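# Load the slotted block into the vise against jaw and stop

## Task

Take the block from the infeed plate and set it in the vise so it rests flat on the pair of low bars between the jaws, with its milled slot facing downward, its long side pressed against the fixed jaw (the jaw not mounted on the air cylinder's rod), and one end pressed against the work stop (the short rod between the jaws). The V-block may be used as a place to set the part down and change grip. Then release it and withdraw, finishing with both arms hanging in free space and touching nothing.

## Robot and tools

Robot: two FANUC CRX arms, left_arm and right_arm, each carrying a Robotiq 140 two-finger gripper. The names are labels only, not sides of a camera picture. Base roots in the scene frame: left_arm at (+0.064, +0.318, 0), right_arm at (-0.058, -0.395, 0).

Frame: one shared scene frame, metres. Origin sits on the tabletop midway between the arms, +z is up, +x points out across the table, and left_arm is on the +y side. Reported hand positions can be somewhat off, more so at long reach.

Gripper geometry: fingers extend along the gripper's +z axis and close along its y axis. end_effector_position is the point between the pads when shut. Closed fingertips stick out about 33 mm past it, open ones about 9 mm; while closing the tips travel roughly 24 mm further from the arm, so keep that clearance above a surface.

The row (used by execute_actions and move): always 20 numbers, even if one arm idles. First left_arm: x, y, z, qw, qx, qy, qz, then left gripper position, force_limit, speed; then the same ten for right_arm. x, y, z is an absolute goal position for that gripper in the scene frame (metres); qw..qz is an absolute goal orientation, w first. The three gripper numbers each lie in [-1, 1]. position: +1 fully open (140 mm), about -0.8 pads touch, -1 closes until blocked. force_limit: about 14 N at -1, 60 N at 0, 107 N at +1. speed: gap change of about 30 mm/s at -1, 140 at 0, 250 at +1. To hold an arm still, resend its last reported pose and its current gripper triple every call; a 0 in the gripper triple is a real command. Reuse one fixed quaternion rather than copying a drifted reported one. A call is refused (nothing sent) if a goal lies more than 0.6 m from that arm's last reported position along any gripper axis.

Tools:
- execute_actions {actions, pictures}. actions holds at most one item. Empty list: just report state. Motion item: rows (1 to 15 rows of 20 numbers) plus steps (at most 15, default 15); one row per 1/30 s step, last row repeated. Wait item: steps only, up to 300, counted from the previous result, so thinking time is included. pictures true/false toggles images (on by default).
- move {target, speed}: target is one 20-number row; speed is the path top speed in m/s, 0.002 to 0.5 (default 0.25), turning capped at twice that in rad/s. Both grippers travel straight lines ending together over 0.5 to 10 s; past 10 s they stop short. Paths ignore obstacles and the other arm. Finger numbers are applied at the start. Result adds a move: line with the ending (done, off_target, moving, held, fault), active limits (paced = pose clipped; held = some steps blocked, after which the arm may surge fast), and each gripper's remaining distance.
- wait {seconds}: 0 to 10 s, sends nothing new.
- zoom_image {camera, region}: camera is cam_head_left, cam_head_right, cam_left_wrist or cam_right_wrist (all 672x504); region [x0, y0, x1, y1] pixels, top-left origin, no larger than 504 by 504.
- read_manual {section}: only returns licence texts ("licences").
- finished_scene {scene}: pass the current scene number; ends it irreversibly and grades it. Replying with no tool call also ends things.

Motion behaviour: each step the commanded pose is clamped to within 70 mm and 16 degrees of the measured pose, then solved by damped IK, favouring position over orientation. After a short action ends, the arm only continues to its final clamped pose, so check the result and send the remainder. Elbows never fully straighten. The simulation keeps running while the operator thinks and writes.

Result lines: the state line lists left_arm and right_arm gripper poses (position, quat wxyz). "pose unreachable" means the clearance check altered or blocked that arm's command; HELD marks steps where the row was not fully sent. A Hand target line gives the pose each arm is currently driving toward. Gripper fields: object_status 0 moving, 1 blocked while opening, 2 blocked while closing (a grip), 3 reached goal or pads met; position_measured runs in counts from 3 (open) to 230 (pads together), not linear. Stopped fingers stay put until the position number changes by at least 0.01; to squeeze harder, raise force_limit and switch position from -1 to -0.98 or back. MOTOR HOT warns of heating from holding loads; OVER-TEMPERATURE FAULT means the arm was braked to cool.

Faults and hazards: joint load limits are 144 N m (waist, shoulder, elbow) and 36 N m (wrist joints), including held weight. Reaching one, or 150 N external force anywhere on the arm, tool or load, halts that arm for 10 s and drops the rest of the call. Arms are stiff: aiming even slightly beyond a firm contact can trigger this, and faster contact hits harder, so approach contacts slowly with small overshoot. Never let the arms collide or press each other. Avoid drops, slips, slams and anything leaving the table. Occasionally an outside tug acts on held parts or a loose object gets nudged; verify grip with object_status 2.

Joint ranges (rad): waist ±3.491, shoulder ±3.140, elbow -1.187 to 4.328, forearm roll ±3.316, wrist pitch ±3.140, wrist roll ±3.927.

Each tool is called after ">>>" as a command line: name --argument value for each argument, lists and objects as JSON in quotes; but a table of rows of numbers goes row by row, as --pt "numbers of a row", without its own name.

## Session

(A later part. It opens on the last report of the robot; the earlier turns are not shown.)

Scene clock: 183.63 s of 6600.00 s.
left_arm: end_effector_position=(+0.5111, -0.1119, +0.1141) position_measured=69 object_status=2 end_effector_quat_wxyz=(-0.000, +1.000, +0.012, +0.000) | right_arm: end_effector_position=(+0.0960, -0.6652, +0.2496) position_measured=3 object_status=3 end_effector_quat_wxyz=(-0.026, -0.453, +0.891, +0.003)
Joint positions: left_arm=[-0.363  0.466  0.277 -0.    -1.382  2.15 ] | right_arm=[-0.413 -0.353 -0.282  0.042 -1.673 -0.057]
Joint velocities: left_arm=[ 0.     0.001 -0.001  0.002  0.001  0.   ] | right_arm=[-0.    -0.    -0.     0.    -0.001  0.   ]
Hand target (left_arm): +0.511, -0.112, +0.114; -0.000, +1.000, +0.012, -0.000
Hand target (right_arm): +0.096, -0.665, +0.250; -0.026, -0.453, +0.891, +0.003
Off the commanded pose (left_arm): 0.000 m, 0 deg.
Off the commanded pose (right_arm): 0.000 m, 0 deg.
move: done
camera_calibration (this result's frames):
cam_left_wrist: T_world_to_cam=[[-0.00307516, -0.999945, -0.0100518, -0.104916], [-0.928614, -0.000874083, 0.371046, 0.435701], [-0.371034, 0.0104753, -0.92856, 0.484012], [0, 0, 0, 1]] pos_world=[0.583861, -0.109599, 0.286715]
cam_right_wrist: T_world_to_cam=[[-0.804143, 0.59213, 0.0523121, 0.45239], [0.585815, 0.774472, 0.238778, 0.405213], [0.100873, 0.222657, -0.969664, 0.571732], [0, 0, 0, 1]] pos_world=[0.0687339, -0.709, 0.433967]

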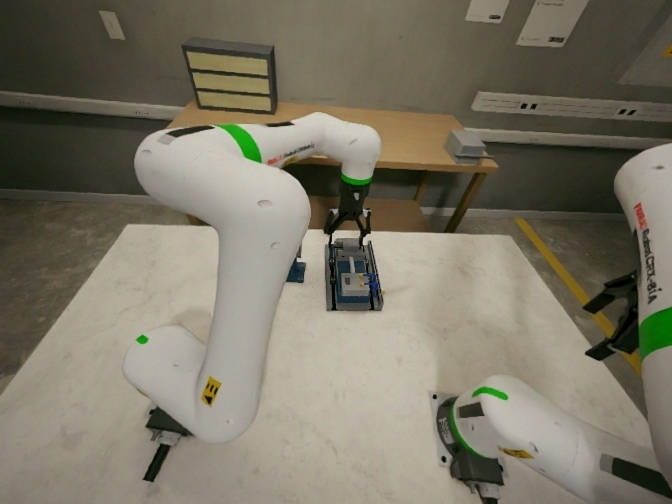

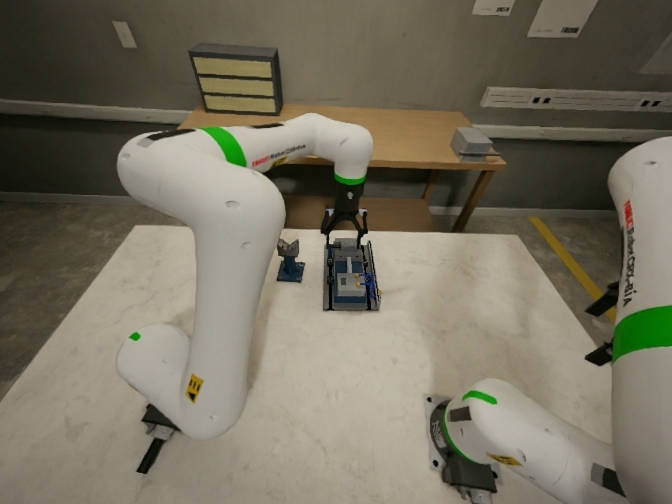

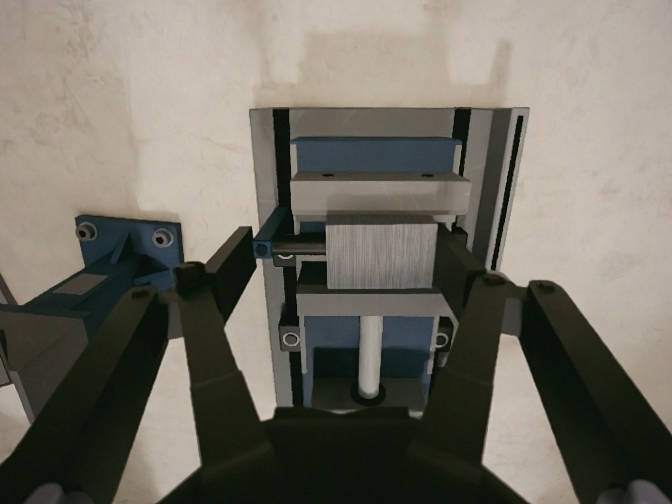

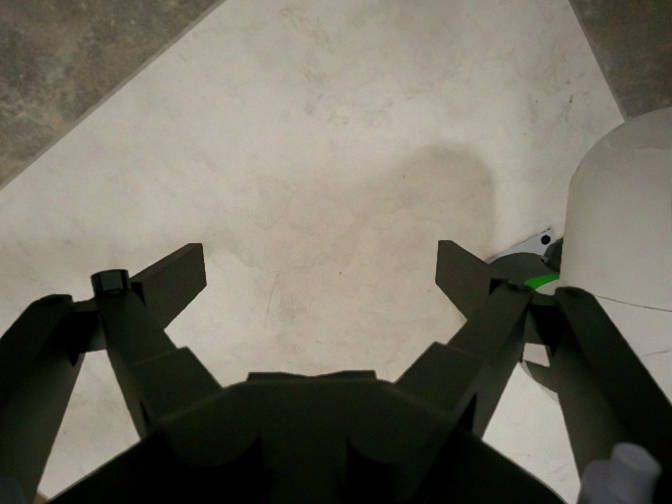

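>>> move --target '[0.511,-0.112,0.114,0,1,0.012,0,1,-0.6,0,0.096,-0.6652,0.2496,-0.026,-0.453,0.891,0.003,1,0,0]'

>>> move --target '[0.511,-0.112,0.17,0,1,0.012,0,1,-0.6,0,0.096,-0.6652,0.2496,-0.026,-0.453,0.891,0.003,1,0,0]'

>>> move --target '[0.52,-0.136,0.16,0,0.716,-0.698,0,0.05,-0.6,0,0.096,-0.6652,0.2496,-0.026,-0.453,0.891,0.003,1,0,0]' --speed 0.4

>>> move --target '[0.52,-0.136,0.125,0,0.716,-0.698,0,0.05,-0.6,0,0.096,-0.6652,0.2496,-0.026,-0.453,0.891,0.003,1,0,0]' --speed 0.03

>>> move --target '[0.52,-0.136,0.125,0,0.716,-0.698,0,-0.25,-0.6,-1,0.096,-0.6652,0.2496,-0.026,-0.453,0.891,0.003,1,0,0]'

>>> move --target '[0.52,-0.136,0.125,0,0.716,-0.698,0,0.15,-0.6,-1,0.096,-0.6652,0.2496,-0.026,-0.453,0.891,0.003,1,0,0]'

>>> move --target '[0.52,-0.136,0.21,0,0.716,-0.698,0,1,-0.6,-1,0.096,-0.6652,0.2496,-0.026,-0.453,0.891,0.003,1,0,0]'

Scene clock: 201.07 s of 6600.00 s.
left_arm: end_effector_position=(+0.5110, -0.1120, +0.1140) position_measured=3 object_status=3 end_effector_quat_wxyz=(-0.000, +1.000, +0.012, -0.000) | right_arm: end_effector_position=(+0.0960, -0.6652, +0.2496) position_measured=3 object_status=3 end_effector_quat_wxyz=(-0.026, -0.453, +0.891, +0.003)
Joint positions: left_arm=[-0.363  0.466  0.277 -0.    -1.382  2.15 ] | right_arm=[-0.413 -0.353 -0.282  0.042 -1.673 -0.057]
Joint velocities: left_arm=[-0. -0.  0. -0.  0.  0.] | right_arm=[-0.001  0.     0.    -0.001 -0.    -0.   ]
Hand target (left_arm): +0.511, -0.112, +0.114; -0.000, +1.000, +0.012, -0.000
Hand target (right_arm): +0.096, -0.665, +0.250; -0.026, -0.453, +0.891, +0.003
Off the commanded pose (left_arm): 0.000 m, 0 deg.
Off the commanded pose (right_arm): 0.000 m, 0 deg.
After step 90, 13.73 s passed at rest.
move: done
camera_calibration (this result's frames):
cam_left_wrist: T_world_to_cam=[[-0.00316501, -0.999945, -0.00997426, -0.10498], [-0.928565, -0.000763264, 0.371169, 0.435647], [-0.371157, 0.0104365, -0.928512, 0.483969], [0, 0, 0, 1]] pos_world=[0.583822, -0.109693, 0.286625]
cam_right_wrist: T_world_to_cam=[[-0.804143, 0.59213, 0.0523119, 0.45239], [0.585814, 0.774472, 0.238778, 0.405213], [0.100873, 0.222657, -0.969664, 0.571732], [0, 0, 0, 1]] pos_world=[0.0687339, -0.709, 0.433967]

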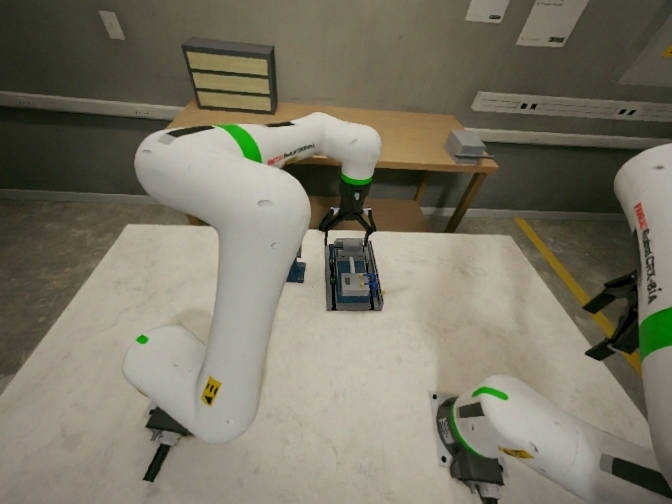

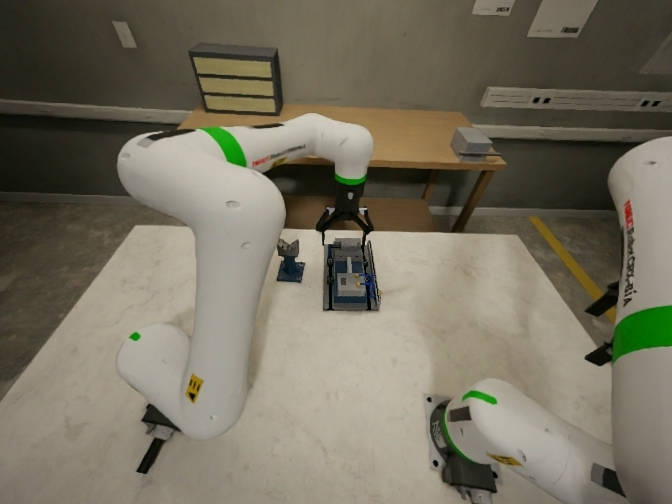

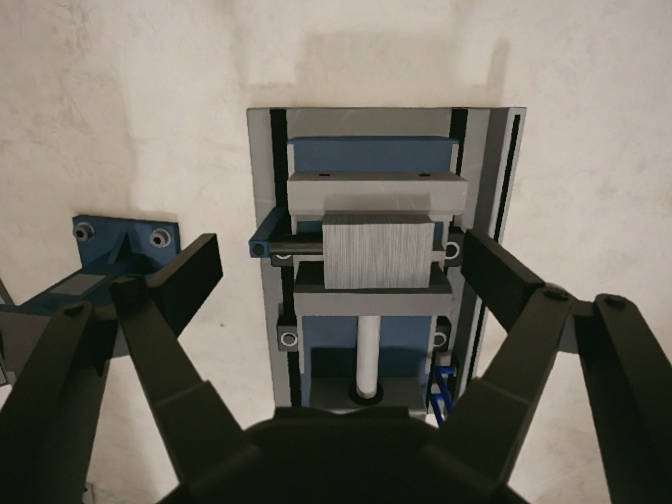

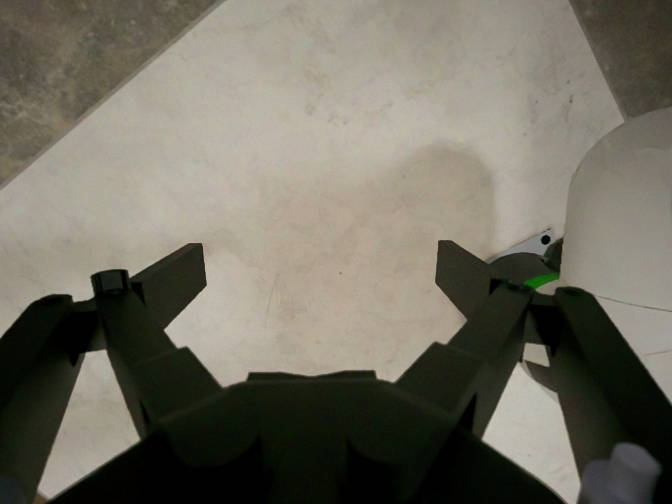

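Scene clock: 201.83 s of 6600.00 s.
left_arm: end_effector_position=(+0.5111, -0.1120, +0.1700) position_measured=3 object_status=3 end_effector_quat_wxyz=(+0.000, +1.000, +0.012, +0.000) | right_arm: end_effector_position=(+0.0960, -0.6652, +0.2496) position_measured=3 object_status=3 end_effector_quat_wxyz=(-0.026, -0.453, +0.891, +0.003)
Joint positions: left_arm=[-0.363  0.448  0.382 -0.    -1.505  2.15 ] | right_arm=[-0.413 -0.353 -0.282  0.042 -1.673 -0.057]
Joint velocities: left_arm=[-0.     0.     0.002 -0.     0.001  0.   ] | right_arm=[-0.001  0.     0.     0.     0.     0.001]
Hand target (left_arm): +0.511, -0.112, +0.170; -0.000, +1.000, +0.012, +0.000
Hand target (right_arm): +0.096, -0.665, +0.250; -0.026, -0.453, +0.891, +0.003
Off the commanded pose (left_arm): 0.000 m, 0 deg.
Off the commanded pose (right_arm): 0.000 m, 0 deg.
move: done
camera_calibration (this result's frames):
cam_left_wrist: T_world_to_cam=[[-0.00302673, -0.999946, -0.00995705, -0.104476], [-0.928584, -0.000884741, 0.371121, 0.414993], [-0.371109, 0.0103692, -0.928531, 0.535993], [0, 0, 0, 1]] pos_world=[0.583952, -0.109661, 0.342633]
cam_right_wrist: T_world_to_cam=[[-0.804143, 0.59213, 0.052312, 0.45239], [0.585814, 0.774472, 0.238778, 0.405213], [0.100873, 0.222657, -0.969664, 0.571732], [0, 0, 0, 1]] pos_world=[0.0687339, -0.709, 0.433967]

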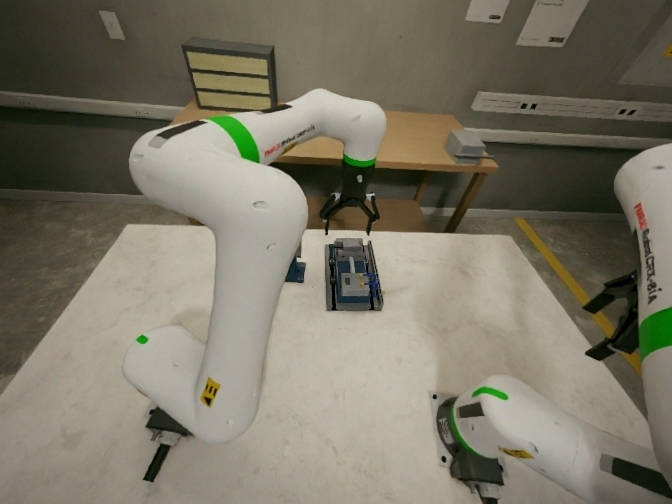

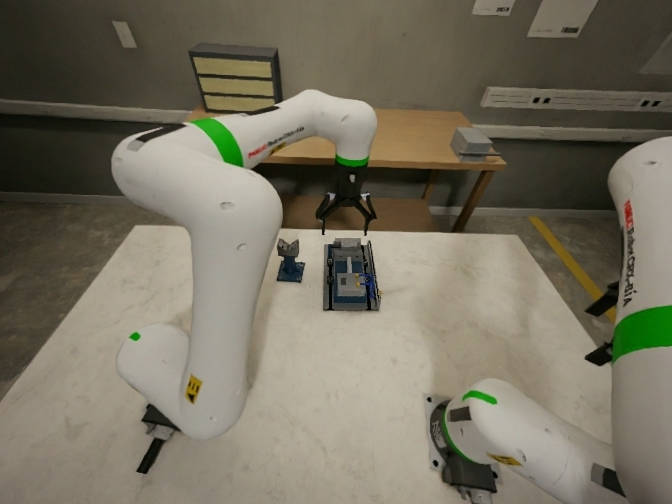

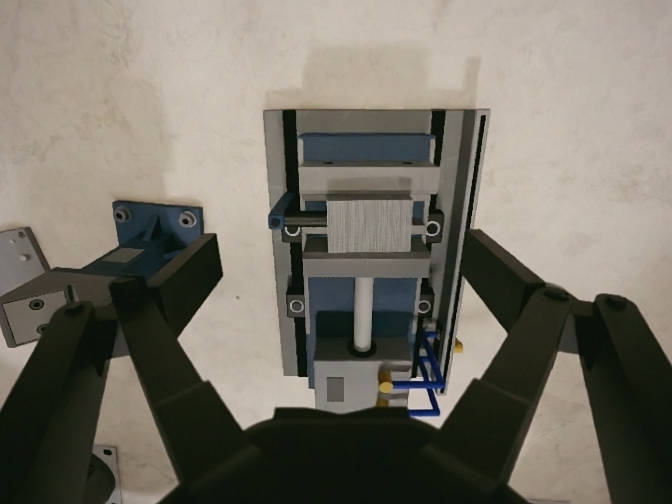

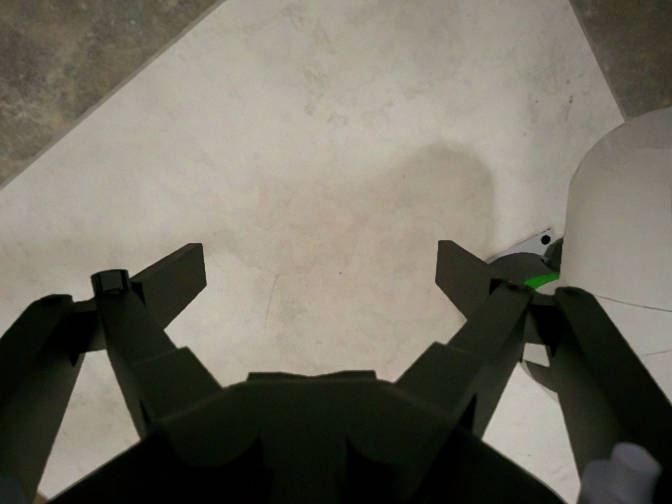

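Scene clock: 204.23 s of 6600.00 s.
left_arm: end_effector_position=(+0.5200, -0.1361, +0.1601) position_measured=123 object_status=3 end_effector_quat_wxyz=(+0.000, +0.716, -0.698, +0.000) | right_arm: end_effector_position=(+0.0960, -0.6652, +0.2496) position_measured=3 object_status=3 end_effector_quat_wxyz=(-0.026, -0.453, +0.891, +0.003)
Joint positions: left_arm=[-0.388  0.512  0.453  0.    -1.511  0.606] | right_arm=[-0.413 -0.353 -0.282  0.042 -1.673 -0.057]
Joint velocities: left_arm=[ 0.001 -0.    -0.     0.     0.    -0.   ] | right_arm=[-0.    -0.     0.    -0.001 -0.     0.   ]
Hand target (left_arm): +0.520, -0.136, +0.160; +0.000, +0.716, -0.698, +0.000
Hand target (right_arm): +0.096, -0.665, +0.250; -0.026, -0.453, +0.891, +0.003
Off the commanded pose (left_arm): 0.000 m, 0 deg.
Off the commanded pose (right_arm): 0.000 m, 0 deg.
move: done
camera_calibration (this result's frames):
cam_left_wrist: T_world_to_cam=[[-0.999948, 0.00177437, -0.010013, 0.526078], [-0.00206822, 0.928592, 0.371096, 0.0715766], [0.00995644, 0.371098, -0.928541, 0.38124], [0, 0, 0, 1]] pos_world=[0.522403, -0.208876, 0.332703]
cam_right_wrist: T_world_to_cam=[[-0.804143, 0.59213, 0.0523119, 0.45239], [0.585815, 0.774472, 0.238778, 0.405213], [0.100873, 0.222657, -0.969664, 0.571732], [0, 0, 0, 1]] pos_world=[0.0687339, -0.709, 0.433967]

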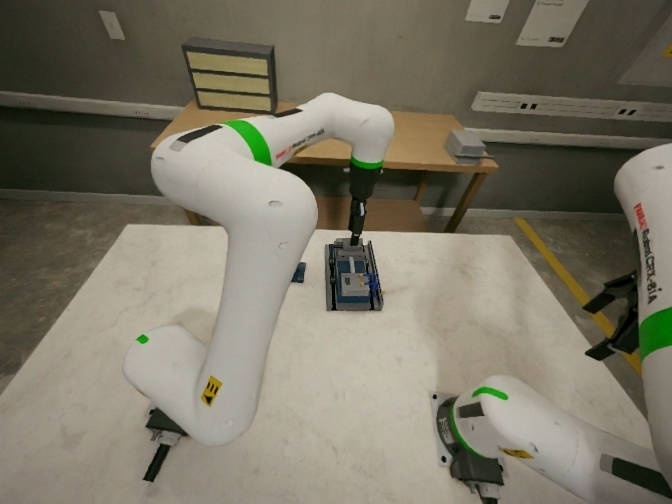

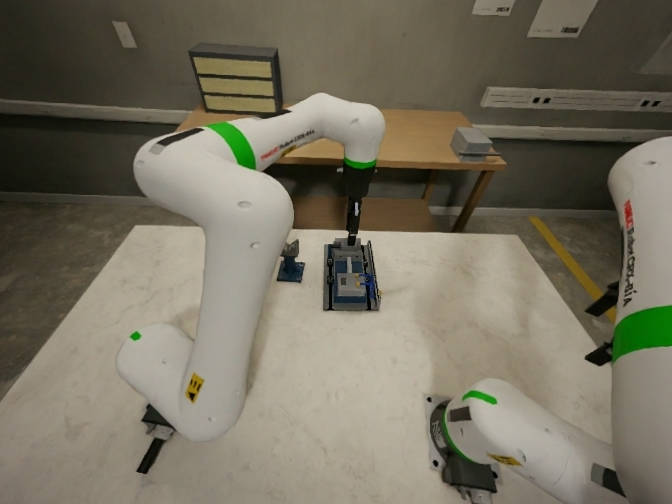

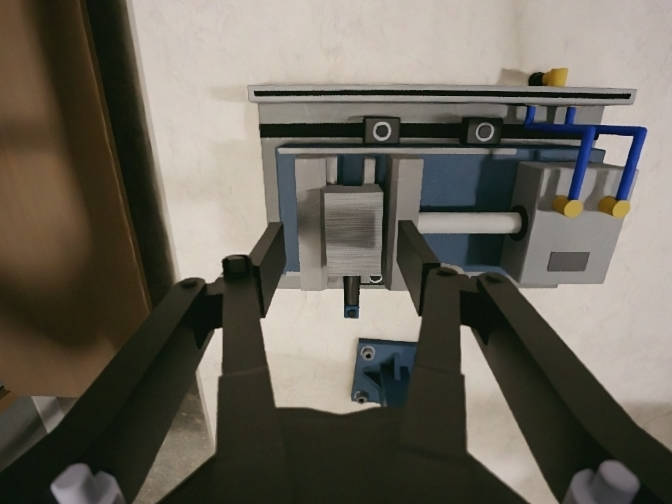

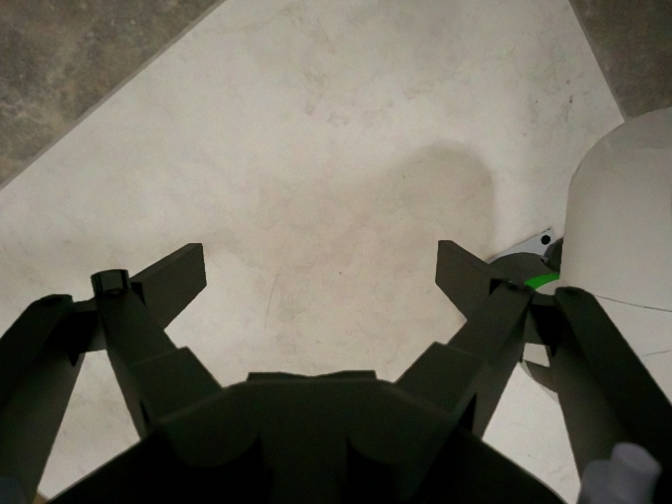

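Scene clock: 205.67 s of 6600.00 s.
left_arm: end_effector_position=(+0.5199, -0.1360, +0.1250) position_measured=123 object_status=3 end_effector_quat_wxyz=(-0.000, +0.716, -0.698, -0.000) | right_arm: end_effector_position=(+0.0960, -0.6652, +0.2496) position_measured=3 object_status=3 end_effector_quat_wxyz=(-0.026, -0.453, +0.891, +0.003)
Joint positions: left_arm=[-0.388  0.521  0.384 -0.    -1.433  0.605] | right_arm=[-0.413 -0.353 -0.282  0.042 -1.673 -0.057]
Joint velocities: left_arm=[ 0.    -0.    -0.001  0.    -0.001  0.   ] | right_arm=[-0.    -0.    -0.001  0.001  0.    -0.   ]
Hand target (left_arm): +0.520, -0.136, +0.125; +0.000, +0.716, -0.698, +0.000
Hand target (right_arm): +0.096, -0.665, +0.250; -0.026, -0.453, +0.891, +0.003
Off the commanded pose (left_arm): 0.000 m, 0 deg.
Off the commanded pose (right_arm): 0.000 m, 0 deg.
move: done
camera_calibration (this result's frames):
cam_left_wrist: T_world_to_cam=[[-0.999948, 0.00186935, -0.00998239, 0.525675], [-0.00196956, 0.928559, 0.37118, 0.0844345], [0.0099631, 0.371181, -0.928507, 0.348666], [0, 0, 0, 1]] pos_world=[0.52234, -0.208803, 0.297646]
cam_right_wrist: T_world_to_cam=[[-0.804143, 0.59213, 0.0523119, 0.45239], [0.585815, 0.774472, 0.238778, 0.405213], [0.100873, 0.222657, -0.969664, 0.571732], [0, 0, 0, 1]] pos_world=[0.0687339, -0.709, 0.433967]

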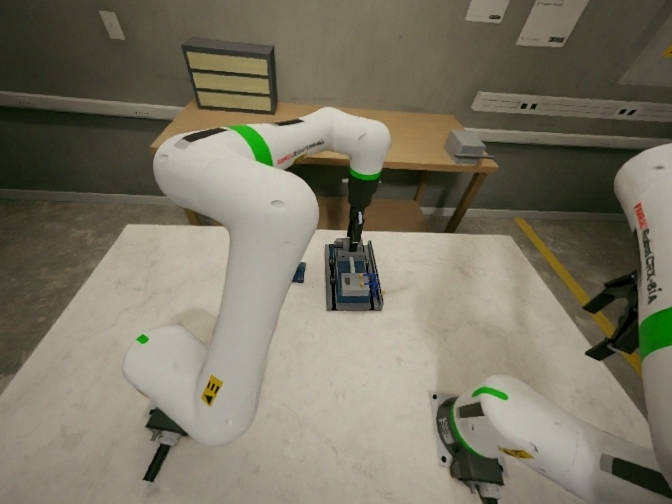

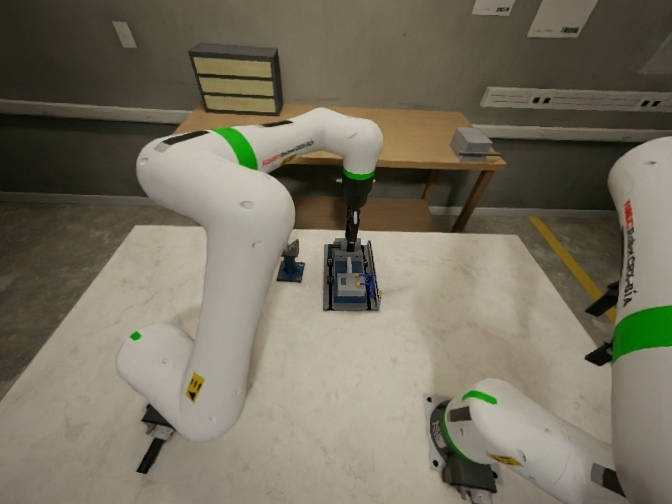

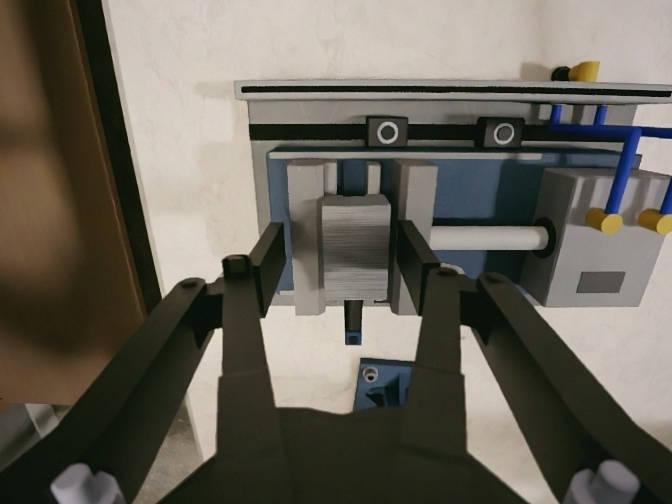

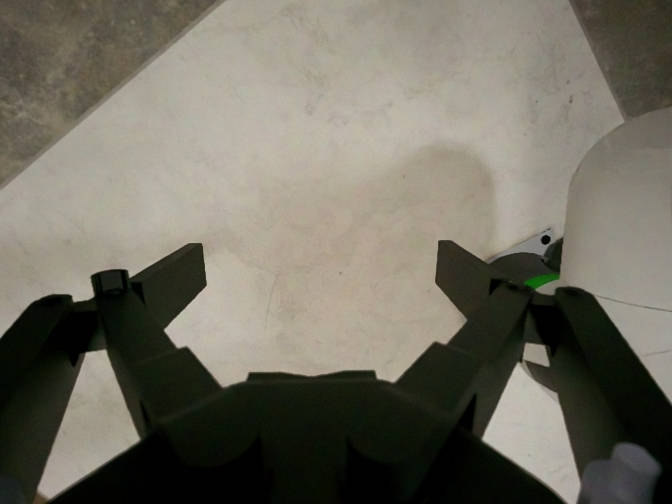

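Scene clock: 206.37 s of 6600.00 s.
left_arm: end_effector_position=(+0.5201, -0.1359, +0.1250) position_measured=143 object_status=2 end_effector_quat_wxyz=(-0.000, +0.716, -0.698, +0.000) | right_arm: end_effector_position=(+0.0960, -0.6652, +0.2496) position_measured=3 object_status=3 end_effector_quat_wxyz=(-0.026, -0.453, +0.891, +0.003)
Joint positions: left_arm=[-0.387  0.522  0.384 -0.    -1.433  0.605] | right_arm=[-0.413 -0.353 -0.282  0.042 -1.673 -0.057]
Joint velocities: left_arm=[ 0.    -0.    -0.001  0.    -0.002  0.   ] | right_arm=[ 0.     0.001 -0.     0.001  0.001 -0.   ]
Hand target (left_arm): +0.520, -0.136, +0.125; +0.000, +0.716, -0.698, -0.000
Hand target (right_arm): +0.096, -0.665, +0.250; -0.026, -0.453, +0.891, +0.003
Off the commanded pose (left_arm): 0.000 m, 0 deg.
Off the commanded pose (right_arm): 0.000 m, 0 deg.
move: done
camera_calibration (this result's frames):
cam_left_wrist: T_world_to_cam=[[-0.999948, 0.00163597, -0.0100384, 0.525847], [-0.00220689, 0.928566, 0.371162, 0.0845089], [0.00992857, 0.371165, -0.928514, 0.348636], [0, 0, 0, 1]] pos_world=[0.522544, -0.208734, 0.297626]
cam_right_wrist: T_world_to_cam=[[-0.804143, 0.59213, 0.0523117, 0.45239], [0.585814, 0.774472, 0.238778, 0.405213], [0.100874, 0.222657, -0.969664, 0.571732], [0, 0, 0, 1]] pos_world=[0.068734, -0.709, 0.433967]

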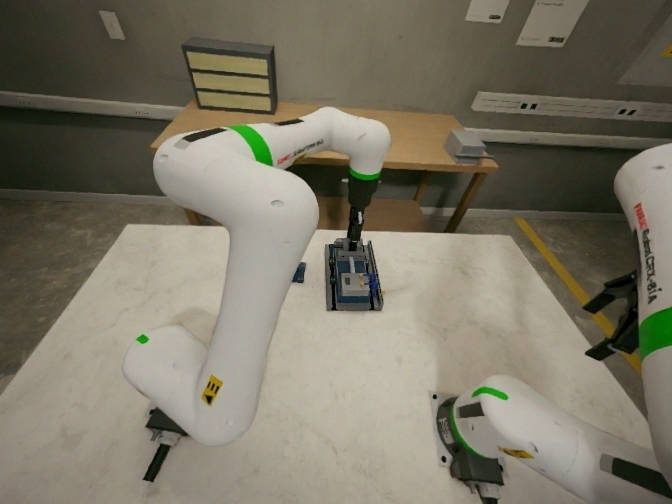

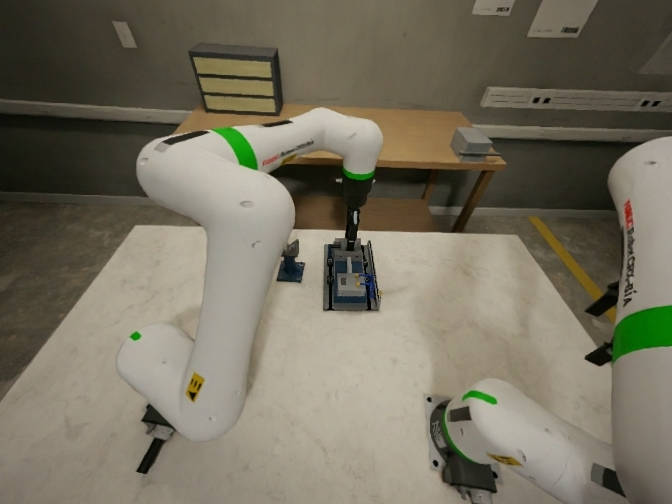

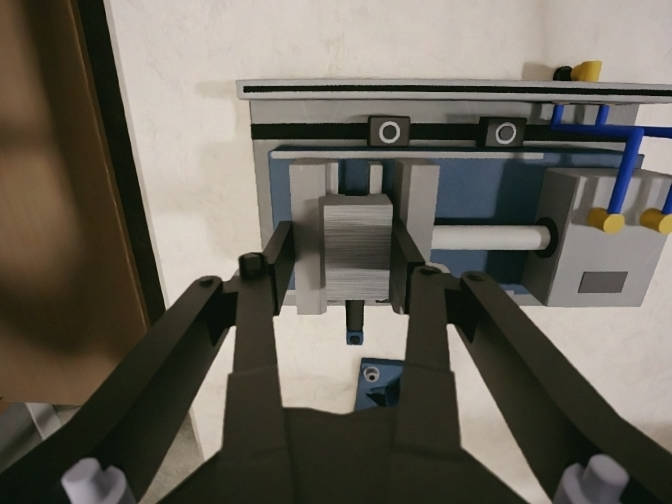

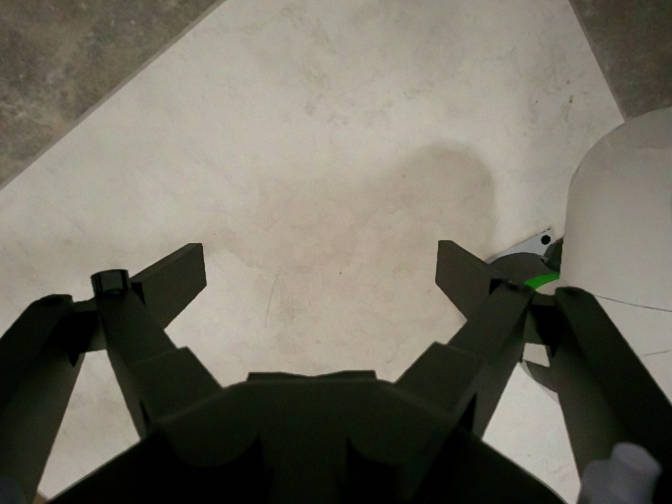

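Scene clock: 207.30 s of 6600.00 s.
left_arm: end_effector_position=(+0.5199, -0.1360, +0.1250) position_measured=110 object_status=3 end_effector_quat_wxyz=(+0.000, +0.716, -0.698, -0.000) | right_arm: end_effector_position=(+0.0960, -0.6652, +0.2496) position_measured=3 object_status=3 end_effector_quat_wxyz=(-0.026, -0.453, +0.891, +0.003)
Joint positions: left_arm=[-0.388  0.522  0.384  0.    -1.433  0.606] | right_arm=[-0.413 -0.353 -0.282  0.042 -1.673 -0.057]
Joint velocities: left_arm=[-0.     0.001 -0.    -0.     0.    -0.   ] | right_arm=[ 0.     0.     0.    -0.001 -0.001  0.001]
Hand target (left_arm): +0.520, -0.136, +0.125; +0.000, +0.716, -0.698, +0.000
Hand target (right_arm): +0.096, -0.665, +0.250; -0.026, -0.453, +0.891, +0.003
Off the commanded pose (left_arm): 0.000 m, 0 deg.
Off the commanded pose (right_arm): 0.000 m, 0 deg.
move: done
camera_calibration (this result's frames):
cam_left_wrist: T_world_to_cam=[[-0.99995, 0.00182638, -0.0098617, 0.525623], [-0.00196499, 0.928547, 0.37121, 0.0844884], [0.00983502, 0.371211, -0.928496, 0.348699], [0, 0, 0, 1]] pos_world=[0.522333, -0.208852, 0.297587]
cam_right_wrist: T_world_to_cam=[[-0.804143, 0.59213, 0.0523118, 0.45239], [0.585815, 0.774472, 0.238778, 0.405213], [0.100873, 0.222657, -0.969664, 0.571732], [0, 0, 0, 1]] pos_world=[0.0687339, -0.709, 0.433967]

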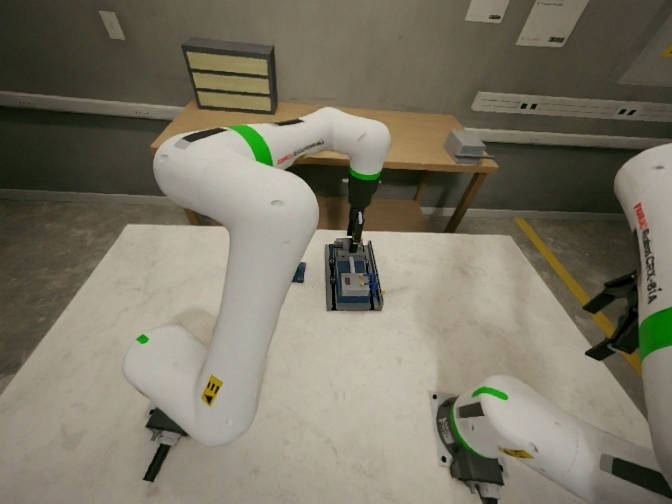

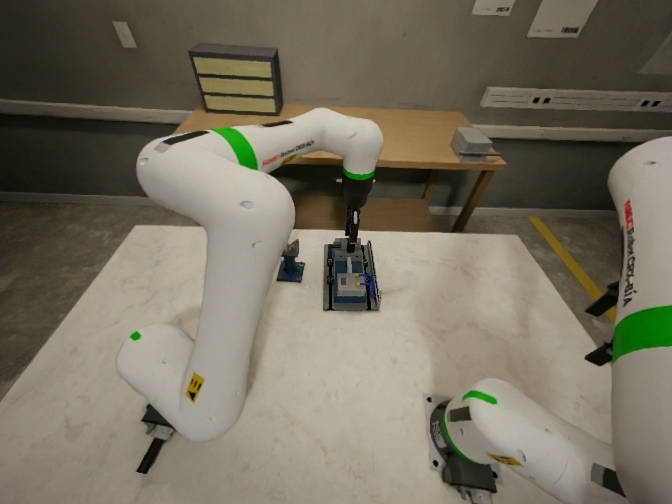

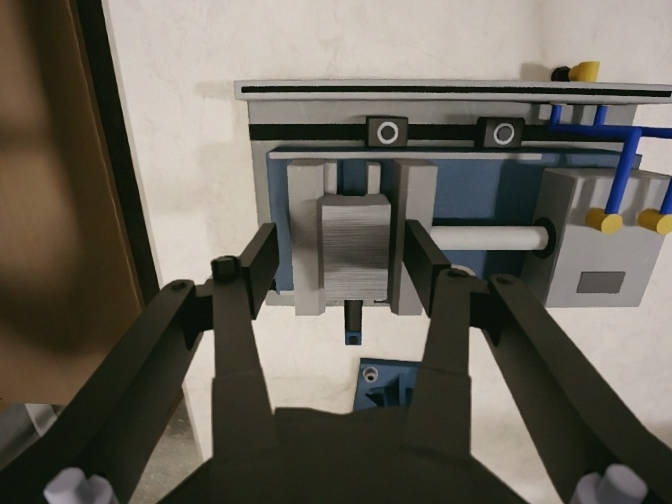

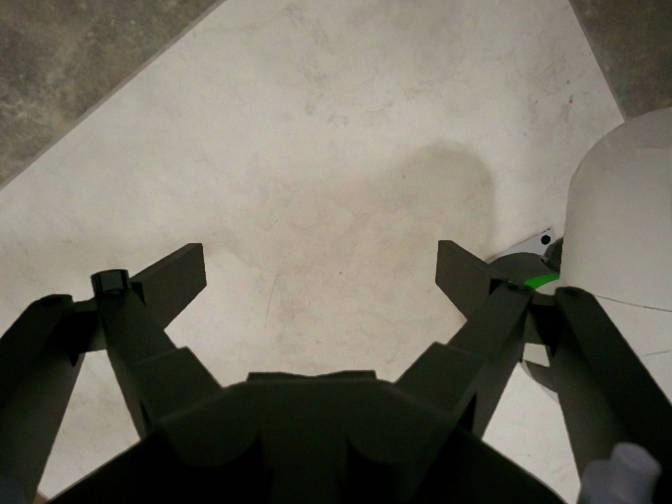

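Scene clock: 209.73 s of 6600.00 s.
left_arm: end_effector_position=(+0.5201, -0.1361, +0.2100) position_measured=3 object_status=3 end_effector_quat_wxyz=(-0.000, +0.716, -0.698, -0.000) | right_arm: end_effector_position=(+0.0960, -0.6652, +0.2496) position_measured=3 object_status=3 end_effector_quat_wxyz=(-0.026, -0.453, +0.891, +0.003)
Joint positions: left_arm=[-0.388  0.513  0.569 -0.    -1.627  0.606] | right_arm=[-0.413 -0.353 -0.282  0.042 -1.673 -0.057]
Joint velocities: left_arm=[ 0.    -0.001 -0.002 -0.    -0.001  0.   ] | right_arm=[-0.    -0.    -0.     0.    -0.001 -0.   ]
Hand target (left_arm): +0.520, -0.136, +0.210; -0.000, +0.716, -0.698, -0.000
Hand target (right_arm): +0.096, -0.665, +0.250; -0.026, -0.453, +0.891, +0.003
Off the commanded pose (left_arm): 0.000 m, 0 deg.
Off the commanded pose (right_arm): 0.000 m, 0 deg.
move: done
camera_calibration (this result's frames):
cam_left_wrist: T_world_to_cam=[[-0.999949, 0.00146132, -0.00996647, 0.526649], [-0.00234234, 0.928566, 0.37116, 0.0531906], [0.00979691, 0.371164, -0.928516, 0.42769], [0, 0, 0, 1]] pos_world=[0.522557, -0.208904, 0.382624]
cam_right_wrist: T_world_to_cam=[[-0.804143, 0.59213, 0.0523117, 0.45239], [0.585814, 0.774472, 0.238778, 0.405214], [0.100873, 0.222656, -0.969664, 0.571732], [0, 0, 0, 1]] pos_world=[0.0687339, -0.709, 0.433967]

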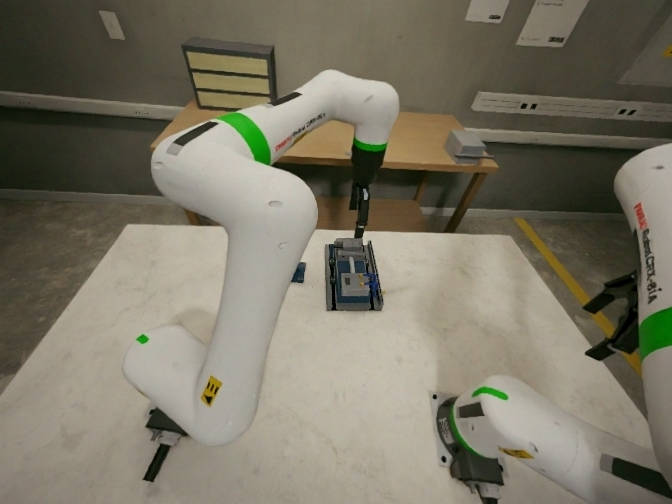

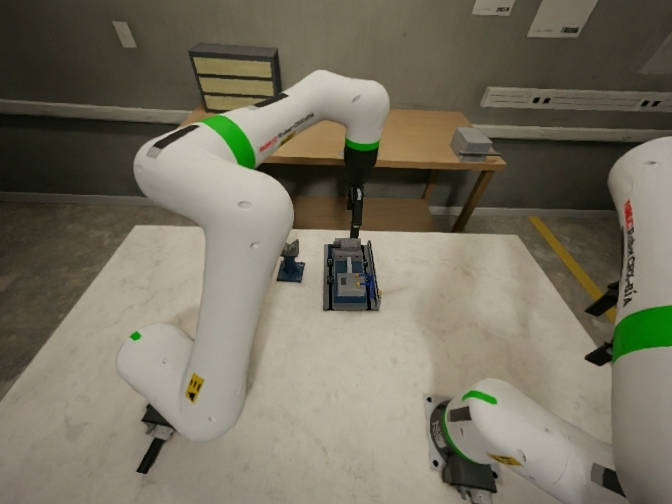

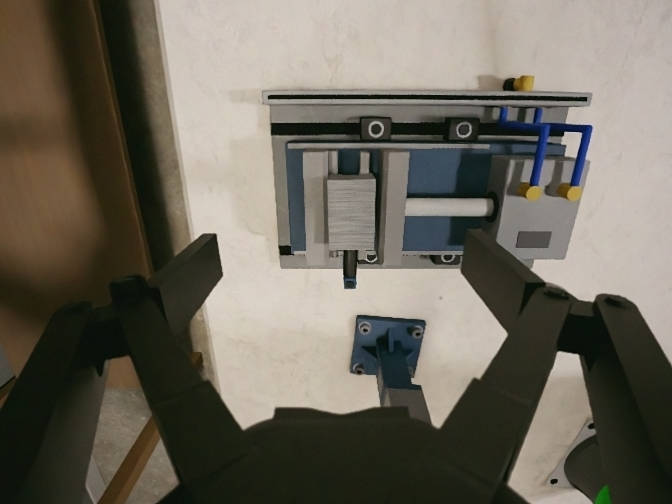

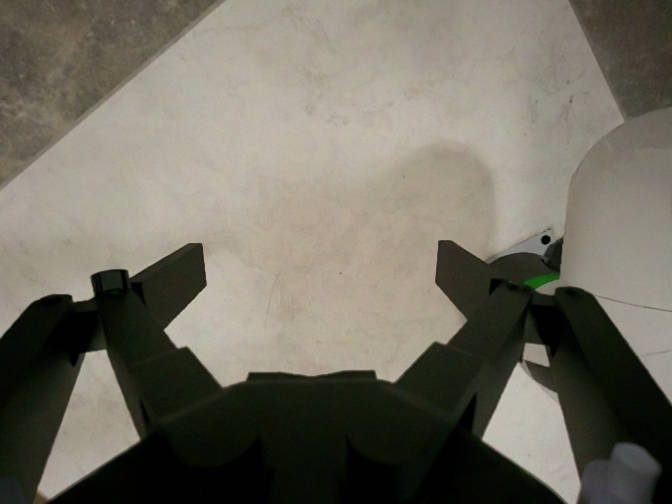

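>>> finished_scene --scene 1

The scene is finished: the task was done.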